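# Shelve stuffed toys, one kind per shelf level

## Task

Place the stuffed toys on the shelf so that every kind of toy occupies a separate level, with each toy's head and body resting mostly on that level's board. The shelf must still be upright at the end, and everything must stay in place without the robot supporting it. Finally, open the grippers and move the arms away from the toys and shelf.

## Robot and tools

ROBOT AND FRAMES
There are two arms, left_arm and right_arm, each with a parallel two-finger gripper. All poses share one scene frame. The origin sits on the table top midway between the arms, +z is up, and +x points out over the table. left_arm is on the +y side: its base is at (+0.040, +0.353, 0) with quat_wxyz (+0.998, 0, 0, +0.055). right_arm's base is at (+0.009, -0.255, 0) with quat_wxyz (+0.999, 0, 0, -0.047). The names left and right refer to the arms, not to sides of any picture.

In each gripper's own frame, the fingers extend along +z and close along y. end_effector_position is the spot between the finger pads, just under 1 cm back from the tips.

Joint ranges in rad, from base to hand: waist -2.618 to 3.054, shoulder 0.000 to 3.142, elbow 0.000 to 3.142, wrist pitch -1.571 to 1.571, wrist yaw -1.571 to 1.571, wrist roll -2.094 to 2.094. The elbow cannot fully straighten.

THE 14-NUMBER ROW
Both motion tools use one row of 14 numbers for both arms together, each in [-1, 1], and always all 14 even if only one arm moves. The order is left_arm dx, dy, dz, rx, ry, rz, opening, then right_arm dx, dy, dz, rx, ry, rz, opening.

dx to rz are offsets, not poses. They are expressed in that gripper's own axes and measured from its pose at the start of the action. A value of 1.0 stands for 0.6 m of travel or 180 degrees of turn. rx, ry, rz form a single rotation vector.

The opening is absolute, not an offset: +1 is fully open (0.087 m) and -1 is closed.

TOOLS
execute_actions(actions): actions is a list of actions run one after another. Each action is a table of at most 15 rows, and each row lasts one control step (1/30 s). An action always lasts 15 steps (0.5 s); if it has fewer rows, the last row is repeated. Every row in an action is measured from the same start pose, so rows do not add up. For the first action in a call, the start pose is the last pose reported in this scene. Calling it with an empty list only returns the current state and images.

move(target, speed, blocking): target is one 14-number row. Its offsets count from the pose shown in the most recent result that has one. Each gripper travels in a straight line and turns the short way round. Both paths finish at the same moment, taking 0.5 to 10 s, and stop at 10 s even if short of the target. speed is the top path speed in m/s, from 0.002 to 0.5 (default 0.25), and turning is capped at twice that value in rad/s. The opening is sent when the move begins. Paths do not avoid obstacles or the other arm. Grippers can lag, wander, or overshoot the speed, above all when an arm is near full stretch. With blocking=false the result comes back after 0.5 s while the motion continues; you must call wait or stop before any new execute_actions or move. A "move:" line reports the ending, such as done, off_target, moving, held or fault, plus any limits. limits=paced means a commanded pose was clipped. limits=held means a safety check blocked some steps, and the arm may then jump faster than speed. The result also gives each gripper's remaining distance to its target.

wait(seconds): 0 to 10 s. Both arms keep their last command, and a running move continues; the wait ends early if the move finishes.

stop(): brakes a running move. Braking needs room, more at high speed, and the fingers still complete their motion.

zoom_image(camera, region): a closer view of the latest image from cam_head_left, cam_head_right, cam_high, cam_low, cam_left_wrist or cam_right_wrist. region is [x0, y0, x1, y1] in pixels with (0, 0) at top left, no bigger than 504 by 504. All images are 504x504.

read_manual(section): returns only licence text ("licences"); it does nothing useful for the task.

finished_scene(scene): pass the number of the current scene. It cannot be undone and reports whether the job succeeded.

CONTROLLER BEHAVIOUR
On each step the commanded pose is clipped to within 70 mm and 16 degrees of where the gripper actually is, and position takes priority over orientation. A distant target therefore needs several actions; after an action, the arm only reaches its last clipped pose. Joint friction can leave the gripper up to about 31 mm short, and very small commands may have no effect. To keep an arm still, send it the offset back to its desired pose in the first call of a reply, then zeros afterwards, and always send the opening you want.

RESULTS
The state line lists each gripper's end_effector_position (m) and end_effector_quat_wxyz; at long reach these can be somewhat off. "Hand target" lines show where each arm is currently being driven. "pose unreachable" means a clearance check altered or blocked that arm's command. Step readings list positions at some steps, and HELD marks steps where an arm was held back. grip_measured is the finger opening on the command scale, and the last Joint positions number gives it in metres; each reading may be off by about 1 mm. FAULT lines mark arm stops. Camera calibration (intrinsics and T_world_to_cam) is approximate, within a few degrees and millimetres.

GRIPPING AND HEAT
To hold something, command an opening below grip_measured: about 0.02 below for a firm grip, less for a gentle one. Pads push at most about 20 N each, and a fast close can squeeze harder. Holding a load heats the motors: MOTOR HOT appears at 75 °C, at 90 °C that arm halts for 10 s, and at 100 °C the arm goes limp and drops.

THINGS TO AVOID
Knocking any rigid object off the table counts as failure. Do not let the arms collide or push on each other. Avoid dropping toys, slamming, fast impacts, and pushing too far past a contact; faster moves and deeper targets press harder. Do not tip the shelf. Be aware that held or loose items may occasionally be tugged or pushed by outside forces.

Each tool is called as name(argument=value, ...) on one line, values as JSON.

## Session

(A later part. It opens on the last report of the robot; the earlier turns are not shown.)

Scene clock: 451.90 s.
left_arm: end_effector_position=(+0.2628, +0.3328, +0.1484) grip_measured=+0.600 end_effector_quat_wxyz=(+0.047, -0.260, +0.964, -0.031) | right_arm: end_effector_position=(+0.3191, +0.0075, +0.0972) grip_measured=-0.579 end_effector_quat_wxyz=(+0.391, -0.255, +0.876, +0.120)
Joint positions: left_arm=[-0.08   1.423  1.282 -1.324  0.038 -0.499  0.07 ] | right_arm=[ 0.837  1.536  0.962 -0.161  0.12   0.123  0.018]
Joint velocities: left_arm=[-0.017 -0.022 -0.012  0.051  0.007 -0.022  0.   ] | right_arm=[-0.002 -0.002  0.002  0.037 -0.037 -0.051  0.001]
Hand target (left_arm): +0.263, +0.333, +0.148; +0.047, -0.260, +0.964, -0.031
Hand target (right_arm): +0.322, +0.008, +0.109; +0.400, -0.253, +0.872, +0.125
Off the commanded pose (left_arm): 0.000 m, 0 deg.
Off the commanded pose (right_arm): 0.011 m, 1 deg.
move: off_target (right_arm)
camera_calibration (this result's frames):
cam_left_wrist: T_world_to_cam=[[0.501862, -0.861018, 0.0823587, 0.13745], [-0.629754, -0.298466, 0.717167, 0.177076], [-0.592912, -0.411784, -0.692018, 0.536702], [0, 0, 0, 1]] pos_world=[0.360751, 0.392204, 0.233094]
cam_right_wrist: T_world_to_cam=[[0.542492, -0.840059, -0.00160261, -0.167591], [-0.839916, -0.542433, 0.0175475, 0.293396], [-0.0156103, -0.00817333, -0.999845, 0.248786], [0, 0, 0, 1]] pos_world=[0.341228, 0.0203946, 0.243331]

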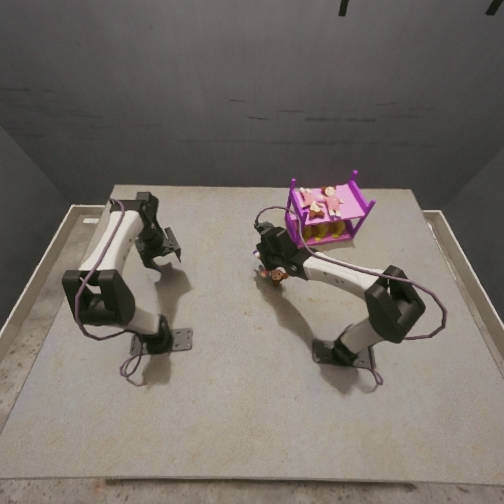

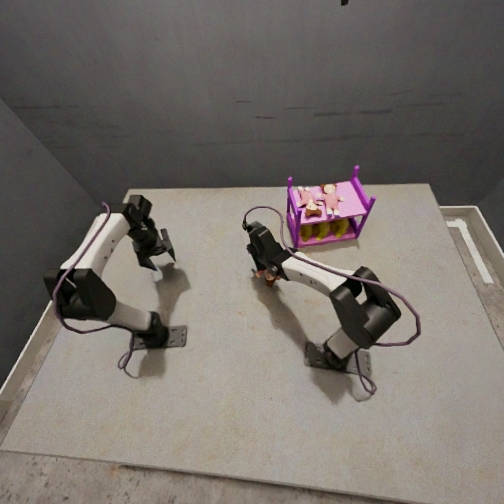

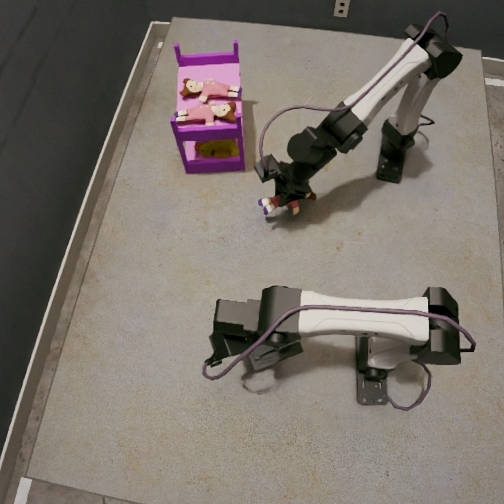

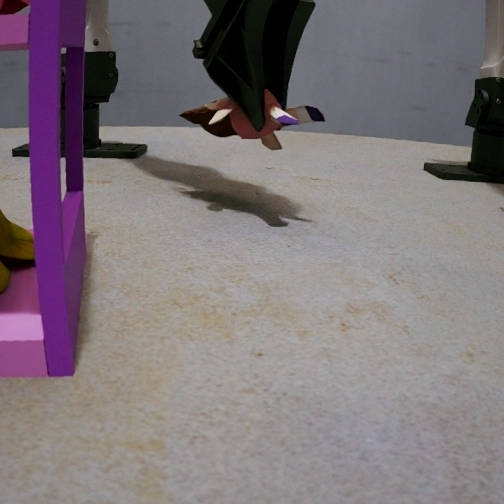

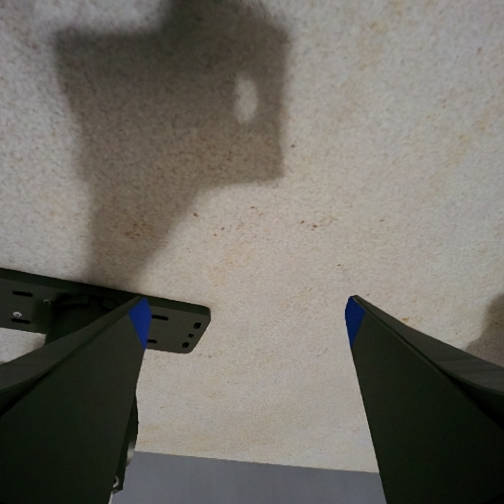

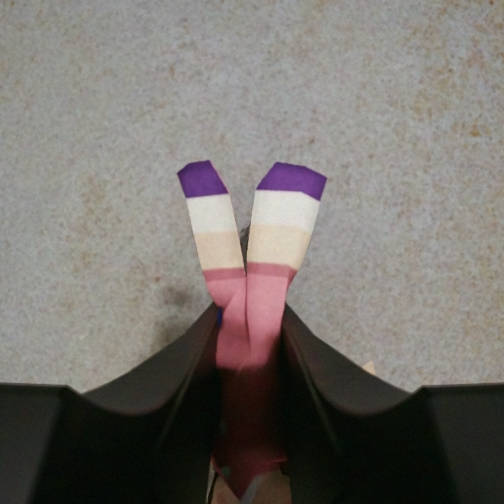

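move(target=[0,0,0,0,0,0,0.6,-0.1025,-0.427,-0.38,0.101,-0.01,0.09,-0.58], speed=0.3)

move(target=[0,0,0,0,0,0,0.6,-0.21,-0.112,0.33,0,0,0,-0.58], speed=0.25)

Scene clock: 466.47 s.
left_arm: end_effector_position=(+0.2628, +0.3328, +0.1484) grip_measured=+0.600 end_effector_quat_wxyz=(+0.047, -0.260, +0.964, -0.031) | right_arm: end_effector_position=(+0.3500, -0.2805, +0.2906) grip_measured=-0.579 end_effector_quat_wxyz=(+0.419, -0.065, +0.905, +0.030)
Joint positions: left_arm=[-0.08   1.423  1.282 -1.324  0.038 -0.499  0.07 ] | right_arm=[-0.076  1.335  1.567 -0.96  -0.236 -0.208  0.018]
Joint velocities: left_arm=[-0.002  0.007 -0.017  0.022 -0.051 -0.037 -0.   ] | right_arm=[-0.007 -0.012 -0.017 -0.007  0.007 -0.007  0.001]
Hand target (left_arm): +0.263, +0.333, +0.148; +0.047, -0.260, +0.964, -0.031
Hand target (right_arm): +0.353, -0.283, +0.291; +0.416, -0.066, +0.906, +0.031
Off the commanded pose (left_arm): 0.000 m, 0 deg.
Off the commanded pose (right_arm): 0.002 m, 1 deg.
move: done
camera_calibration (this result's frames):
cam_left_wrist: T_world_to_cam=[[0.501862, -0.861018, 0.0823587, 0.13745], [-0.629754, -0.298466, 0.717167, 0.177076], [-0.592912, -0.411784, -0.692018, 0.536702], [0, 0, 0, 1]] pos_world=[0.360751, 0.392204, 0.233094]
cam_right_wrist: T_world_to_cam=[[0.144362, -0.989459, 0.0114149, -0.332377], [-0.989481, -0.144455, -0.0077799, 0.331091], [0.00934682, -0.0101717, -0.999905, 0.43098], [0, 0, 0, 1]] pos_world=[0.371562, -0.276662, 0.437308]

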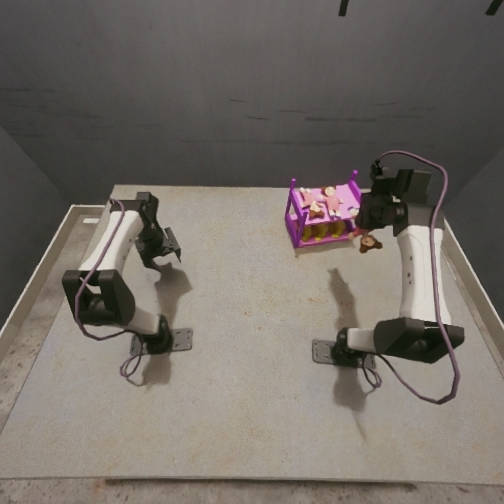

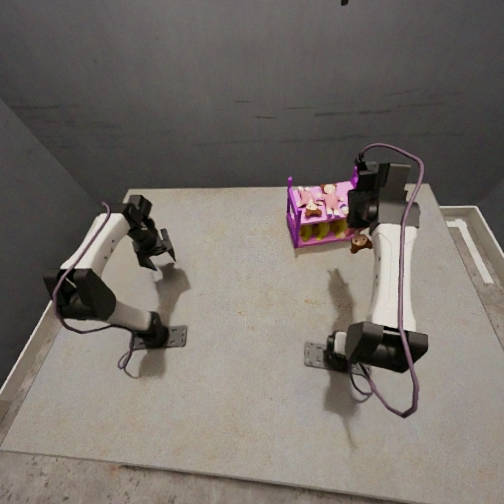

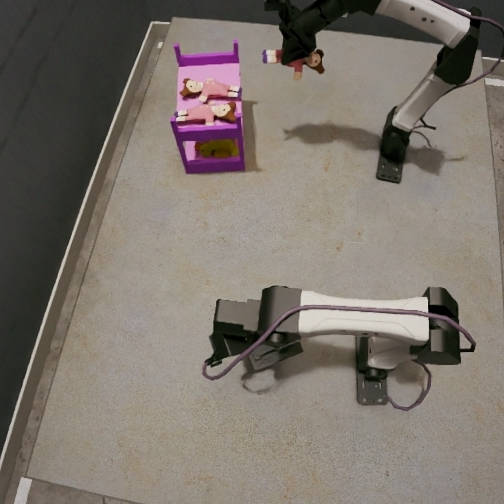

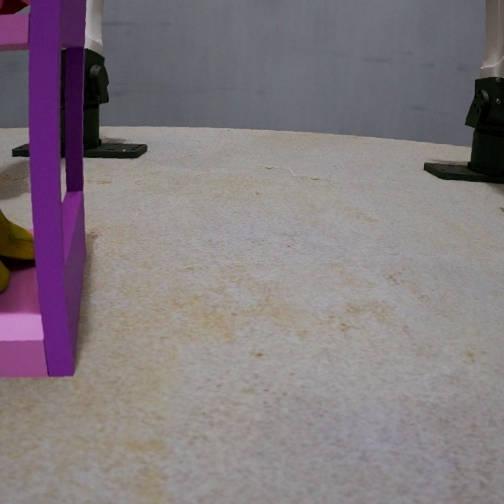

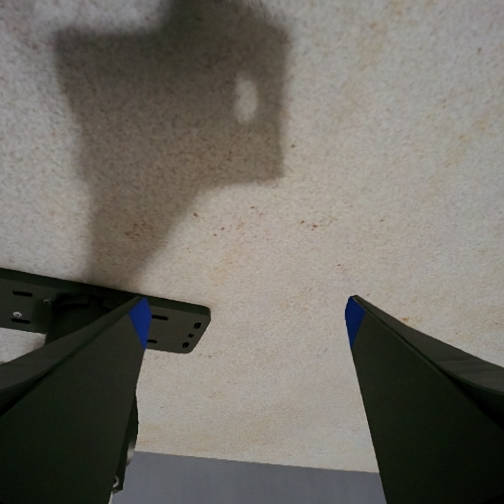

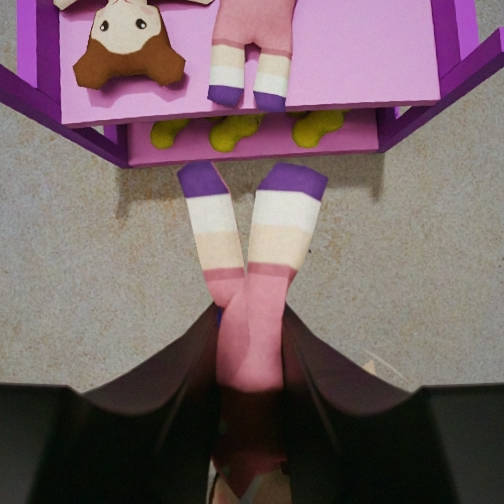

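Scene clock: 468.57 s.
left_arm: end_effector_position=(+0.2628, +0.3328, +0.1484) grip_measured=+0.600 end_effector_quat_wxyz=(+0.047, -0.260, +0.964, -0.031) | right_arm: end_effector_position=(+0.5858, -0.3174, +0.2596) grip_measured=-0.579 end_effector_quat_wxyz=(+0.437, -0.063, +0.897, +0.025)
Joint positions: left_arm=[-0.08   1.423  1.282 -1.324  0.038 -0.499  0.07 ] | right_arm=[-0.068  2.417  2.858 -1.127 -0.226 -0.194  0.018]
Joint velocities: left_arm=[-0.002  0.007  0.007 -0.022 -0.007 -0.051  0.001] | right_arm=[ 0.002  0.007 -0.022 -0.037  0.007 -0.007  0.001]
Hand target (left_arm): +0.263, +0.333, +0.148; +0.047, -0.260, +0.964, -0.031
Hand target (right_arm): +0.588, -0.311, +0.254; +0.433, -0.064, +0.899, +0.028
Off the commanded pose (left_arm): 0.000 m, 0 deg.
Off the commanded pose (right_arm): 0.005 m, 2 deg.
elbow stopped short (right arm): the move would have taken joint 3 (elbow) straighter than the controller allows; a more bent joint 3 avoids this.
move: done
camera_calibration (this result's frames):
cam_left_wrist: T_world_to_cam=[[0.501862, -0.861018, 0.0823587, 0.13745], [-0.629754, -0.298466, 0.717167, 0.177076], [-0.592912, -0.411784, -0.692018, 0.536702], [0, 0, 0, 1]] pos_world=[0.360751, 0.392204, 0.233094]
cam_right_wrist: T_world_to_cam=[[0.135852, -0.990528, 0.0199693, -0.400106], [-0.989539, -0.136648, -0.046251, 0.571274], [0.0485416, -0.0134771, -0.99873, 0.373087], [0, 0, 0, 1]] pos_world=[0.601543, -0.313225, 0.407025]

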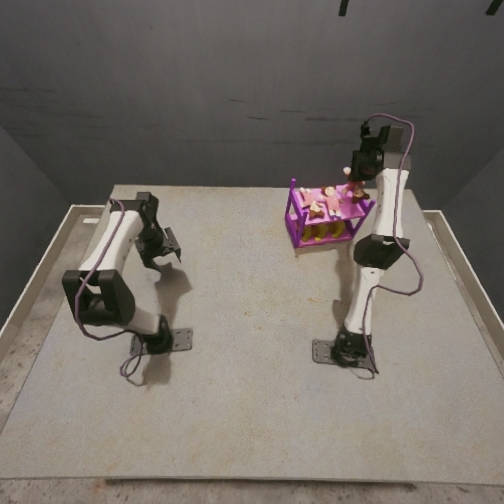

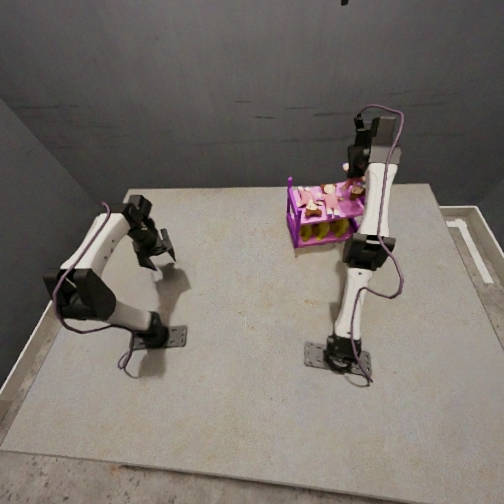

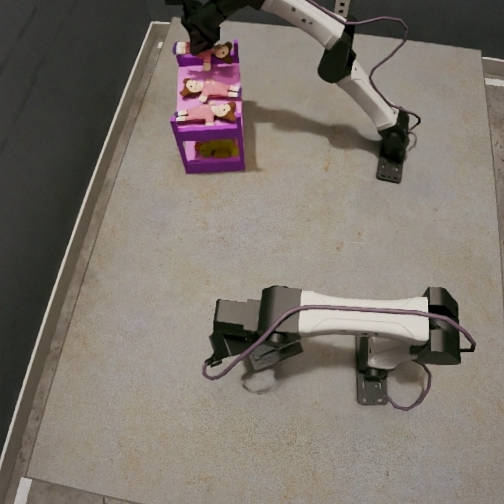

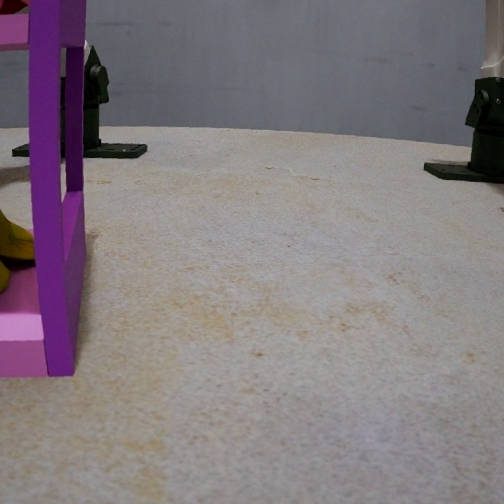

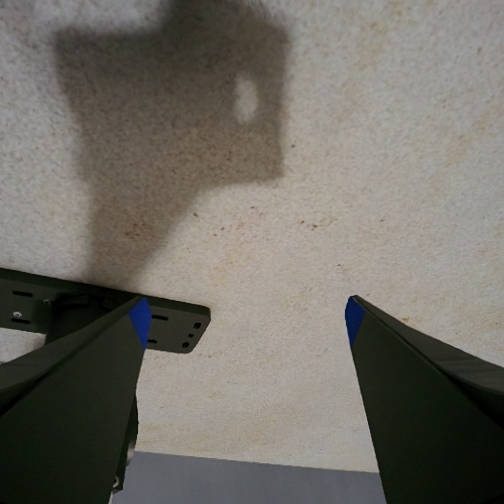

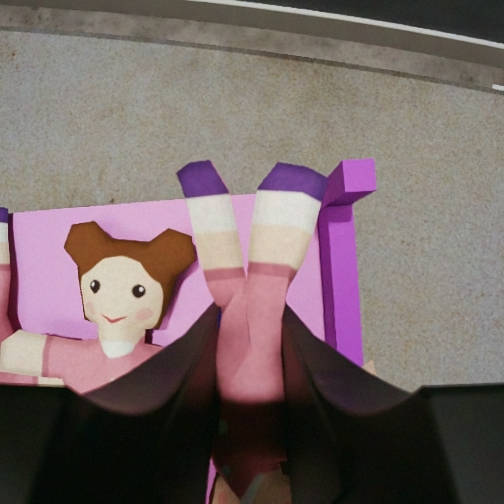

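move(target=[0,0,0,0,0,0,0.6,0.104,0.004,0.082,0,0.01,0,-0.58], speed=0.12)

Scene clock: 472.77 s.
left_arm: end_effector_position=(+0.2628, +0.3328, +0.1484) grip_measured=+0.600 end_effector_quat_wxyz=(+0.047, -0.260, +0.964, -0.031) | right_arm: end_effector_position=(+0.5886, -0.3189, +0.1884) grip_measured=-0.579 end_effector_quat_wxyz=(+0.430, -0.064, +0.900, +0.023)
Joint positions: left_arm=[-0.08   1.423  1.282 -1.324  0.038 -0.499  0.07 ] | right_arm=[-0.068  2.184  2.14  -0.657 -0.222 -0.2    0.018]
Joint velocities: left_arm=[ 0.007  0.007  0.007  0.022 -0.022  0.022 -0.   ] | right_arm=[-0.007  0.007  0.007 -0.007 -0.066  0.051  0.001]
Hand target (left_arm): +0.263, +0.333, +0.148; +0.047, -0.260, +0.964, -0.031
Hand target (right_arm): +0.586, -0.315, +0.181; +0.423, -0.064, +0.904, +0.024
Off the commanded pose (left_arm): 0.000 m, 0 deg.
Off the commanded pose (right_arm): 0.009 m, 1 deg.
move: done
camera_calibration (this result's frames):
cam_left_wrist: T_world_to_cam=[[0.501862, -0.861018, 0.0823587, 0.13745], [-0.629754, -0.298466, 0.717167, 0.177076], [-0.592912, -0.411784, -0.692018, 0.536702], [0, 0, 0, 1]] pos_world=[0.360751, 0.392204, 0.233094]
cam_right_wrist: T_world_to_cam=[[0.135968, -0.990456, 0.0225748, -0.401075], [-0.990132, -0.136633, -0.0311388, 0.568098], [0.0339261, -0.0181181, -0.99926, 0.309103], [0, 0, 0, 1]] pos_world=[0.606539, -0.314025, 0.335618]

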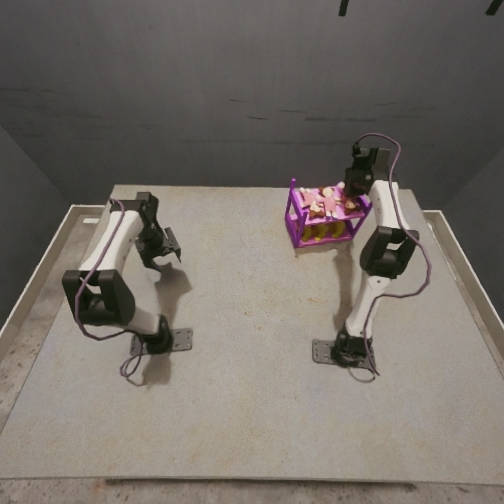

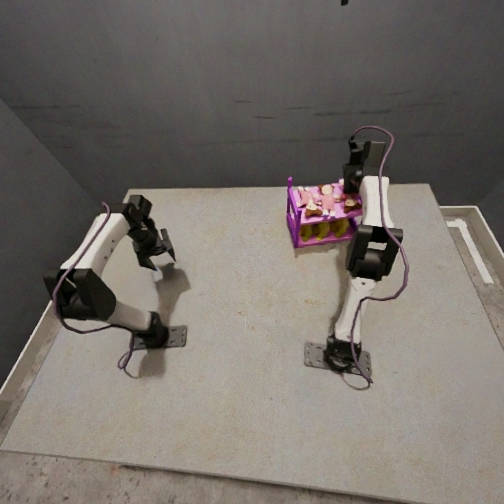

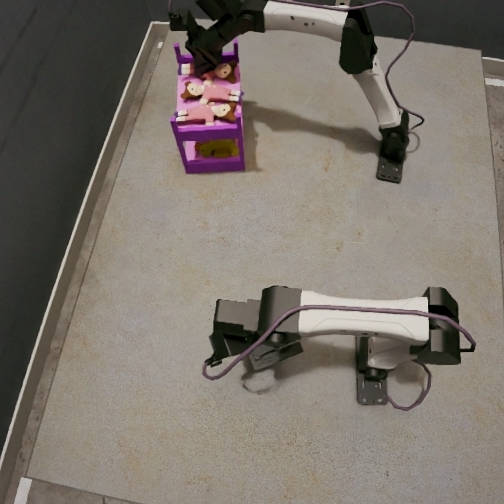

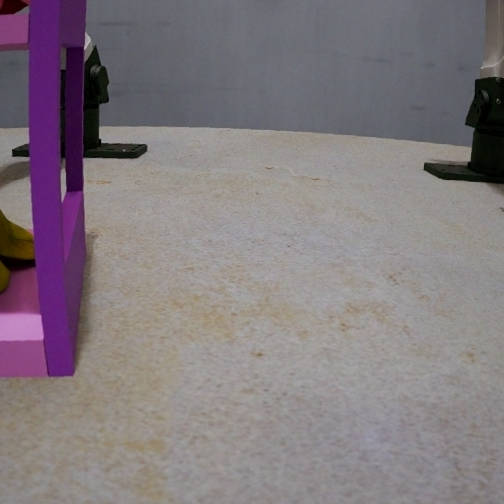

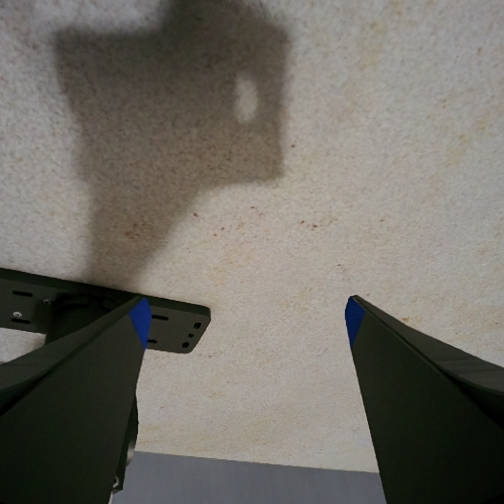

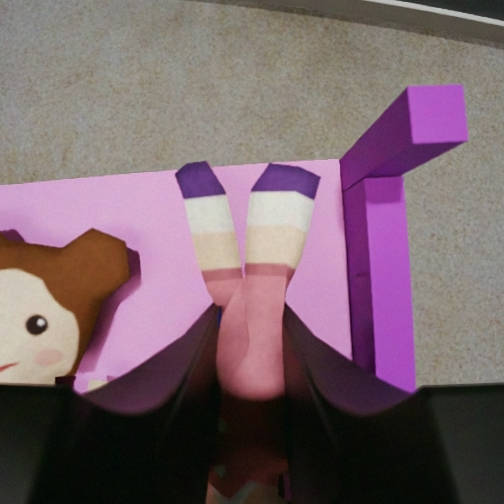

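execute_actions(actions=[[[0,0,0,0,0,0,0.6,0,0,0,0,0,0,-0.5],[0,0,0,0,0,0,0.6,0,0,0,0,0,0,-0.4],[0,0,0,0,0,0,0.6,0,0,0,0,0,0,-0.3],[0,0,0,0,0,0,0.6,0,0,0,0,0,0,-0.2],[0,0,0,0,0,0,0.6,0,0,0,0,0,0,-0.1],[0,0,0,0,0,0,0.6,0,0,0,0,0,0,0],[0,0,0,0,0,0,0.6,0,0,0,0,0,0,0.1],[0,0,0,0,0,0,0.6,0,0,0,0,0,0,0.2],[0,0,0,0,0,0,0.6,0,0,0,0,0,0,0.25]]])

move(target=[0,0,0,0,0,0,0.6,-0.07,0,-0.2,0,0,0,0.25], speed=0.2)

Scene clock: 480.87 s.
left_arm: end_effector_position=(+0.2628, +0.3328, +0.1484) grip_measured=+0.600 end_effector_quat_wxyz=(+0.047, -0.260, +0.964, -0.031) | right_arm: end_effector_position=(+0.5890, -0.3179, +0.1887) grip_measured=+0.250 end_effector_quat_wxyz=(+0.431, -0.065, +0.899, +0.026)
Joint positions: left_arm=[-0.08   1.423  1.282 -1.324  0.038 -0.499  0.07 ] | right_arm=[-0.068  2.184  2.14  -0.655 -0.228 -0.199  0.055]
Joint velocities: left_arm=[-0.002  0.002 -0.012  0.037 -0.066 -0.007  0.   ] | right_arm=[-0.012 -0.007 -0.002  0.037 -0.022  0.051 -0.   ]
Hand target (left_arm): +0.263, +0.333, +0.148; +0.047, -0.260, +0.964, -0.031
Hand target (right_arm): +0.589, -0.319, +0.188; +0.430, -0.064, +0.900, +0.023
Off the commanded pose (left_arm): 0.000 m, 0 deg.
Off the commanded pose (right_arm): 0.001 m, 0 deg.
Step readings (end_effector_position):
0: left_arm (+0.2628, +0.3328, +0.1484) | right_arm (+0.5888, -0.3189, +0.1884)
1: left_arm (+0.2628, +0.3328, +0.1484) | right_arm (+0.5888, -0.3189, +0.1885)
2: left_arm (+0.2628, +0.3328, +0.1484) | right_arm (+0.5889, -0.3189, +0.1886)
4: left_arm (+0.2628, +0.3328, +0.1484) | right_arm (+0.5890, -0.3189, +0.1886)
8: left_arm (+0.2628, +0.3328, +0.1484) | right_arm (+0.5890, -0.3189, +0.1886)
15: end_effector_position above
camera_calibration (this result's frames):
cam_left_wrist: T_world_to_cam=[[0.501862, -0.861018, 0.0823587, 0.13745], [-0.629754, -0.298466, 0.717167, 0.177076], [-0.592912, -0.411784, -0.692018, 0.536702], [0, 0, 0, 1]] pos_world=[0.360751, 0.392204, 0.233094]
cam_right_wrist: T_world_to_cam=[[0.140016, -0.989961, 0.0193236, -0.401806], [-0.989479, -0.140613, -0.0340532, 0.567534], [0.0364285, -0.0143523, -0.999233, 0.309155], [0, 0, 0, 1]] pos_world=[0.60656, -0.313532, 0.336008]

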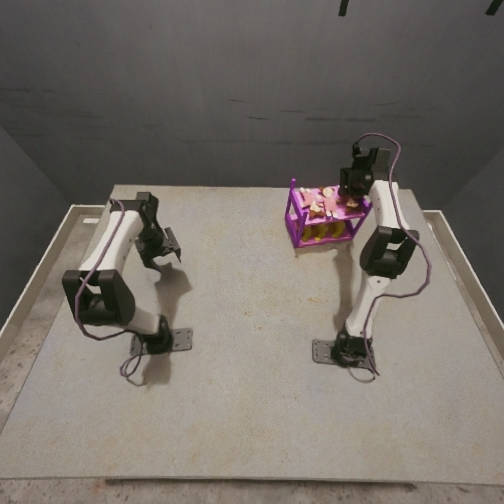

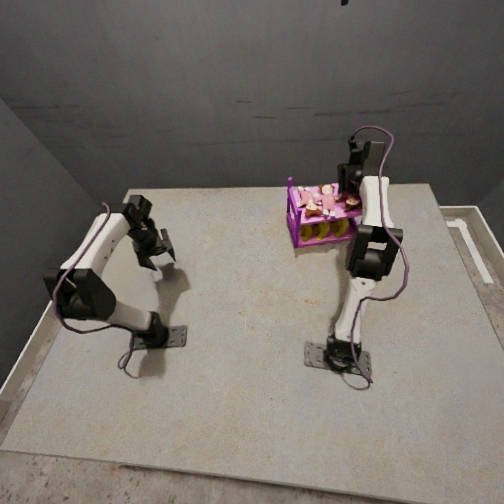

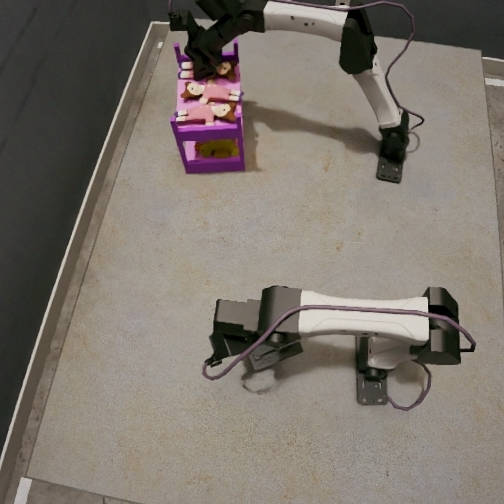

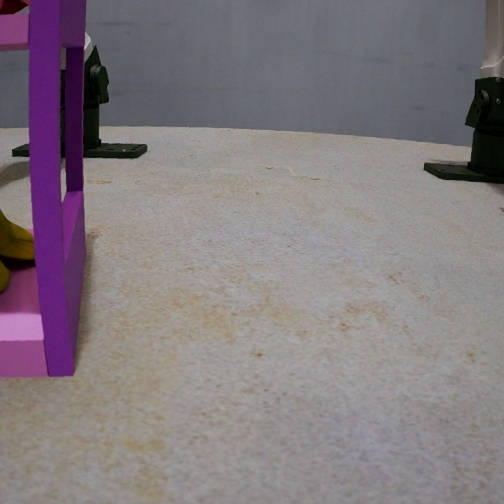

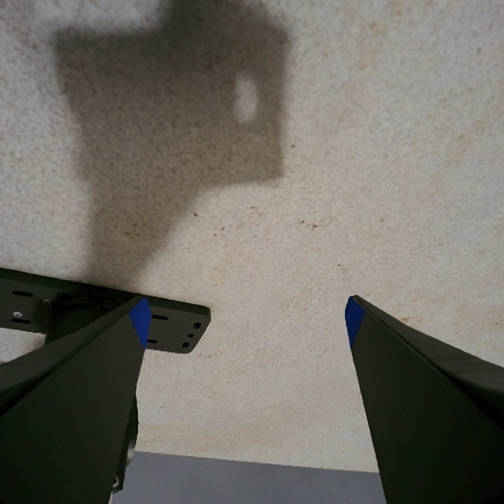

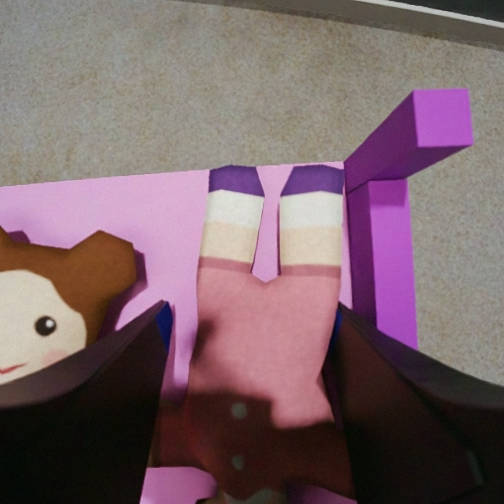

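Scene clock: 482.23 s.
left_arm: end_effector_position=(+0.2628, +0.3328, +0.1484) grip_measured=+0.600 end_effector_quat_wxyz=(+0.047, -0.260, +0.964, -0.031) | right_arm: end_effector_position=(+0.5244, -0.3233, +0.2960) grip_measured=+0.250 end_effector_quat_wxyz=(+0.433, -0.066, +0.899, +0.026)
Joint positions: left_arm=[-0.08   1.423  1.282 -1.324  0.038 -0.499  0.07 ] | right_arm=[-0.106  2.073  2.425 -1.053 -0.258 -0.226  0.055]
Joint velocities: left_arm=[ 0.007  0.002 -0.002 -0.007  0.066 -0.081 -0.   ] | right_arm=[ 0.017 -0.022  0.012 -0.007 -0.007 -0.022  0.001]
Hand target (left_arm): +0.263, +0.333, +0.148; +0.047, -0.260, +0.964, -0.031
Hand target (right_arm): +0.523, -0.328, +0.297; +0.432, -0.065, +0.899, +0.026
Off the commanded pose (left_arm): 0.000 m, 0 deg.
Off the commanded pose (right_arm): 0.004 m, 0 deg.
move: done
camera_calibration (this result's frames):
cam_left_wrist: T_world_to_cam=[[0.501862, -0.861018, 0.0823587, 0.13745], [-0.629754, -0.298466, 0.717167, 0.177076], [-0.592912, -0.411784, -0.692018, 0.536702], [0, 0, 0, 1]] pos_world=[0.360751, 0.392204, 0.233094]
cam_right_wrist: T_world_to_cam=[[0.141203, -0.989771, 0.0203826, -0.401087], [-0.98917, -0.14189, -0.0375556, 0.506946], [0.0400635, -0.0148589, -0.999087, 0.416492], [0, 0, 0, 1]] pos_world=[0.541404, -0.318865, 0.443326]

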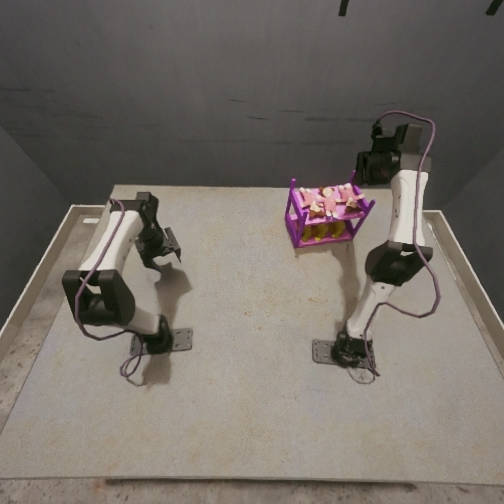

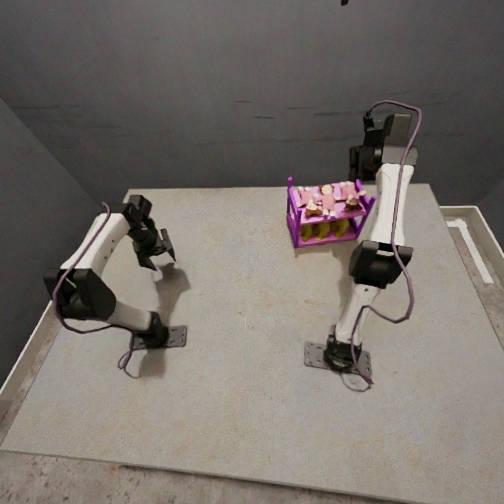

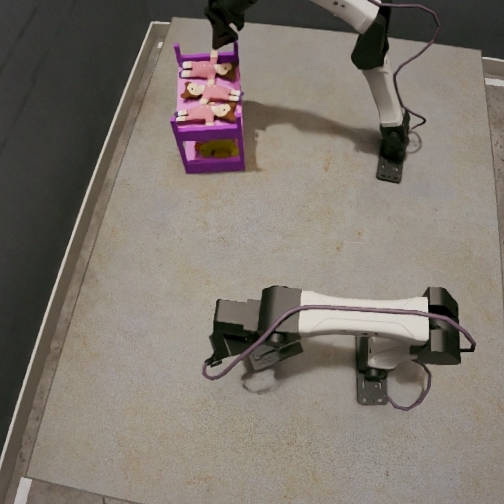

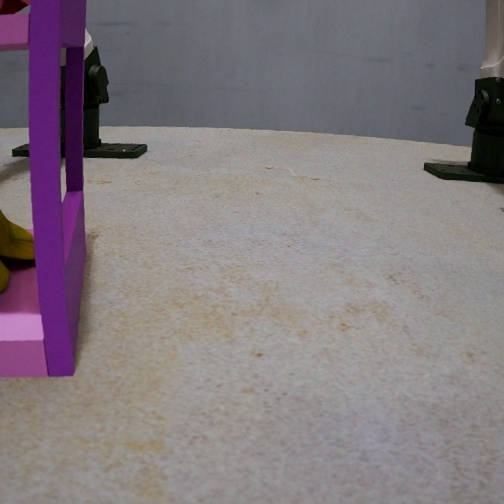

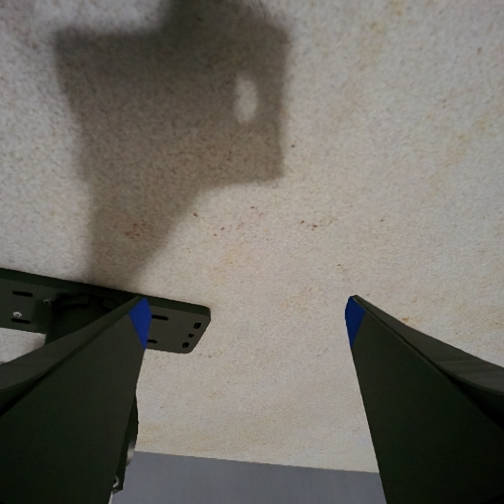

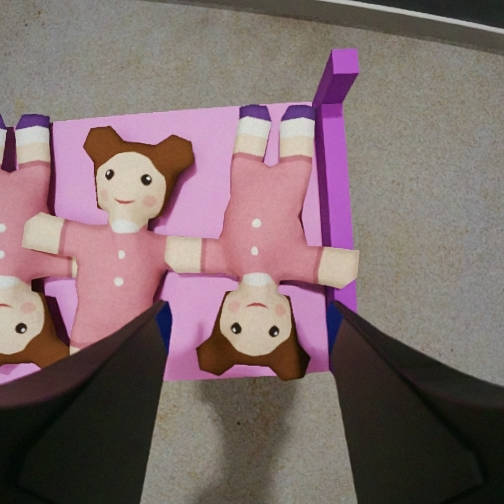

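Good. Retreat.

move(target=[0,0,0,0,0,0,0.6,0.22,0.05,-0.28,0,0,0,0.6], speed=0.3)

zoom_image(camera="cam_high", region=[150,30,270,180])

Scene clock: 489.73 s.
left_arm: end_effector_position=(+0.2628, +0.3328, +0.1484) grip_measured=+0.600 end_effector_quat_wxyz=(+0.047, -0.260, +0.964, -0.031) | right_arm: end_effector_position=(+0.3148, -0.3246, +0.3074) grip_measured=+0.600 end_effector_quat_wxyz=(+0.441, -0.070, +0.895, +0.020)
Joint positions: left_arm=[-0.08   1.423  1.282 -1.324  0.038 -0.499  0.07 ] | right_arm=[-0.309  1.259  1.569 -1.038 -0.409 -0.372  0.07 ]
Joint velocities: left_arm=[ 0.002 -0.022 -0.012 -0.051  0.051  0.022 -0.   ] | right_arm=[-0.002 -0.002  0.007 -0.051  0.051  0.007  0.001]
Hand target (left_arm): +0.263, +0.333, +0.148; +0.047, -0.260, +0.964, -0.031
Hand target (right_arm): +0.309, -0.325, +0.300; +0.432, -0.066, +0.899, +0.025
Off the commanded pose (left_arm): 0.000 m, 0 deg.
Off the commanded pose (right_arm): 0.012 m, 1 deg.
move: off_target (right_arm)
camera_calibration (this result's frames):
cam_left_wrist: T_world_to_cam=[[0.501862, -0.861018, 0.0823587, 0.13745], [-0.629754, -0.298466, 0.717167, 0.177076], [-0.592912, -0.411784, -0.692018, 0.536702], [0, 0, 0, 1]] pos_world=[0.360751, 0.392204, 0.233094]
cam_right_wrist: T_world_to_cam=[[0.143388, -0.989042, 0.0351573, -0.377943], [-0.987918, -0.145155, -0.0542957, 0.303593], [0.0588039, -0.0269471, -0.997906, 0.426072], [0, 0, 0, 1]] pos_world=[0.329063, -0.318252, 0.454951]

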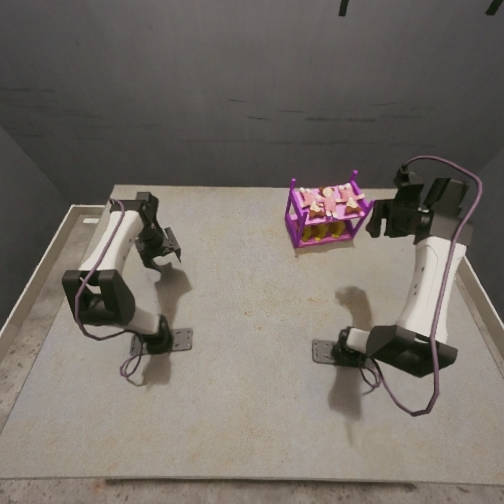

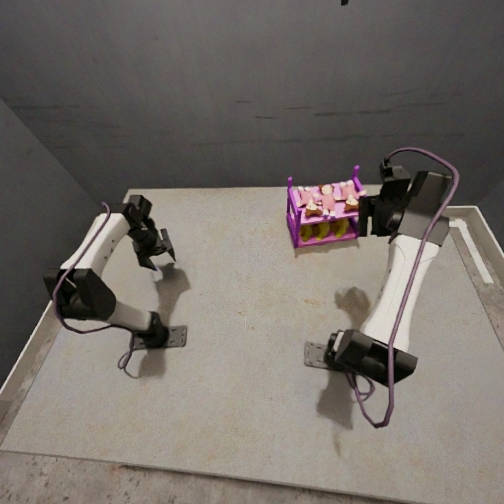

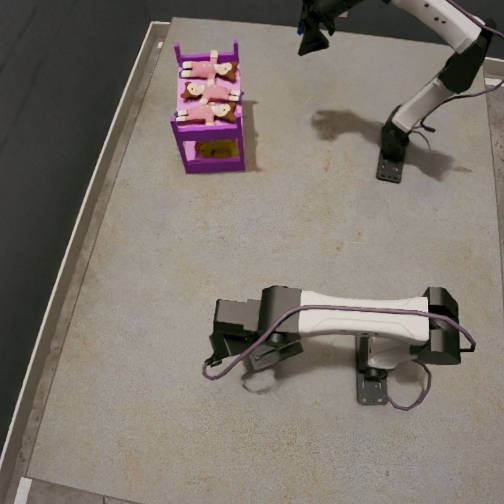

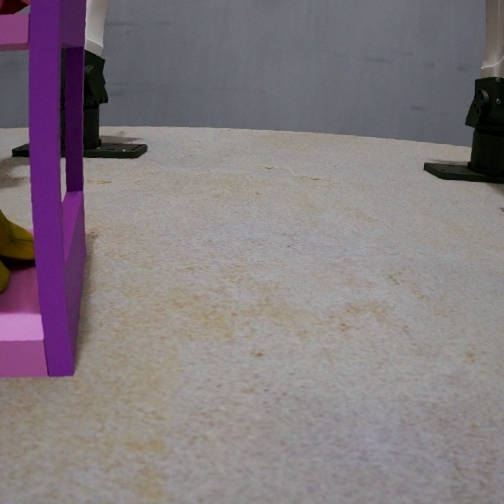

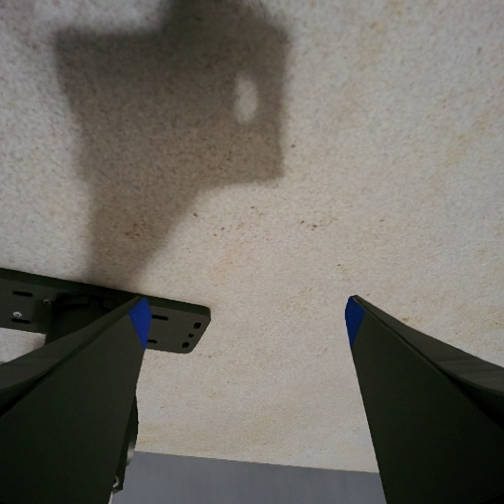

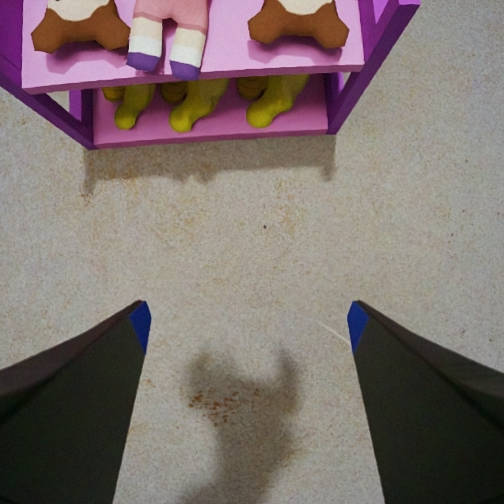

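Region (150, 30, 270, 180) of cam_high's 504x504 image, scaled by 3.360, with more detail than that image has; it fills the left 403 columns of this view, and the rest is white.

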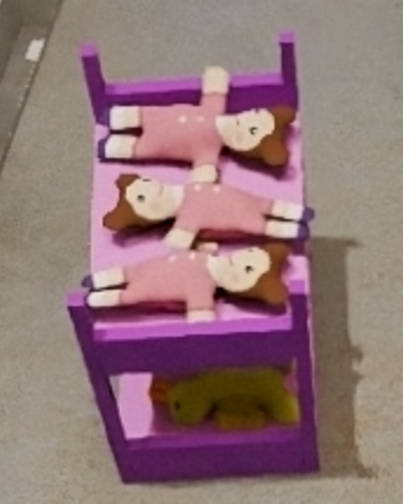

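finished_scene(scene=1)

The scene is finished: the task was done.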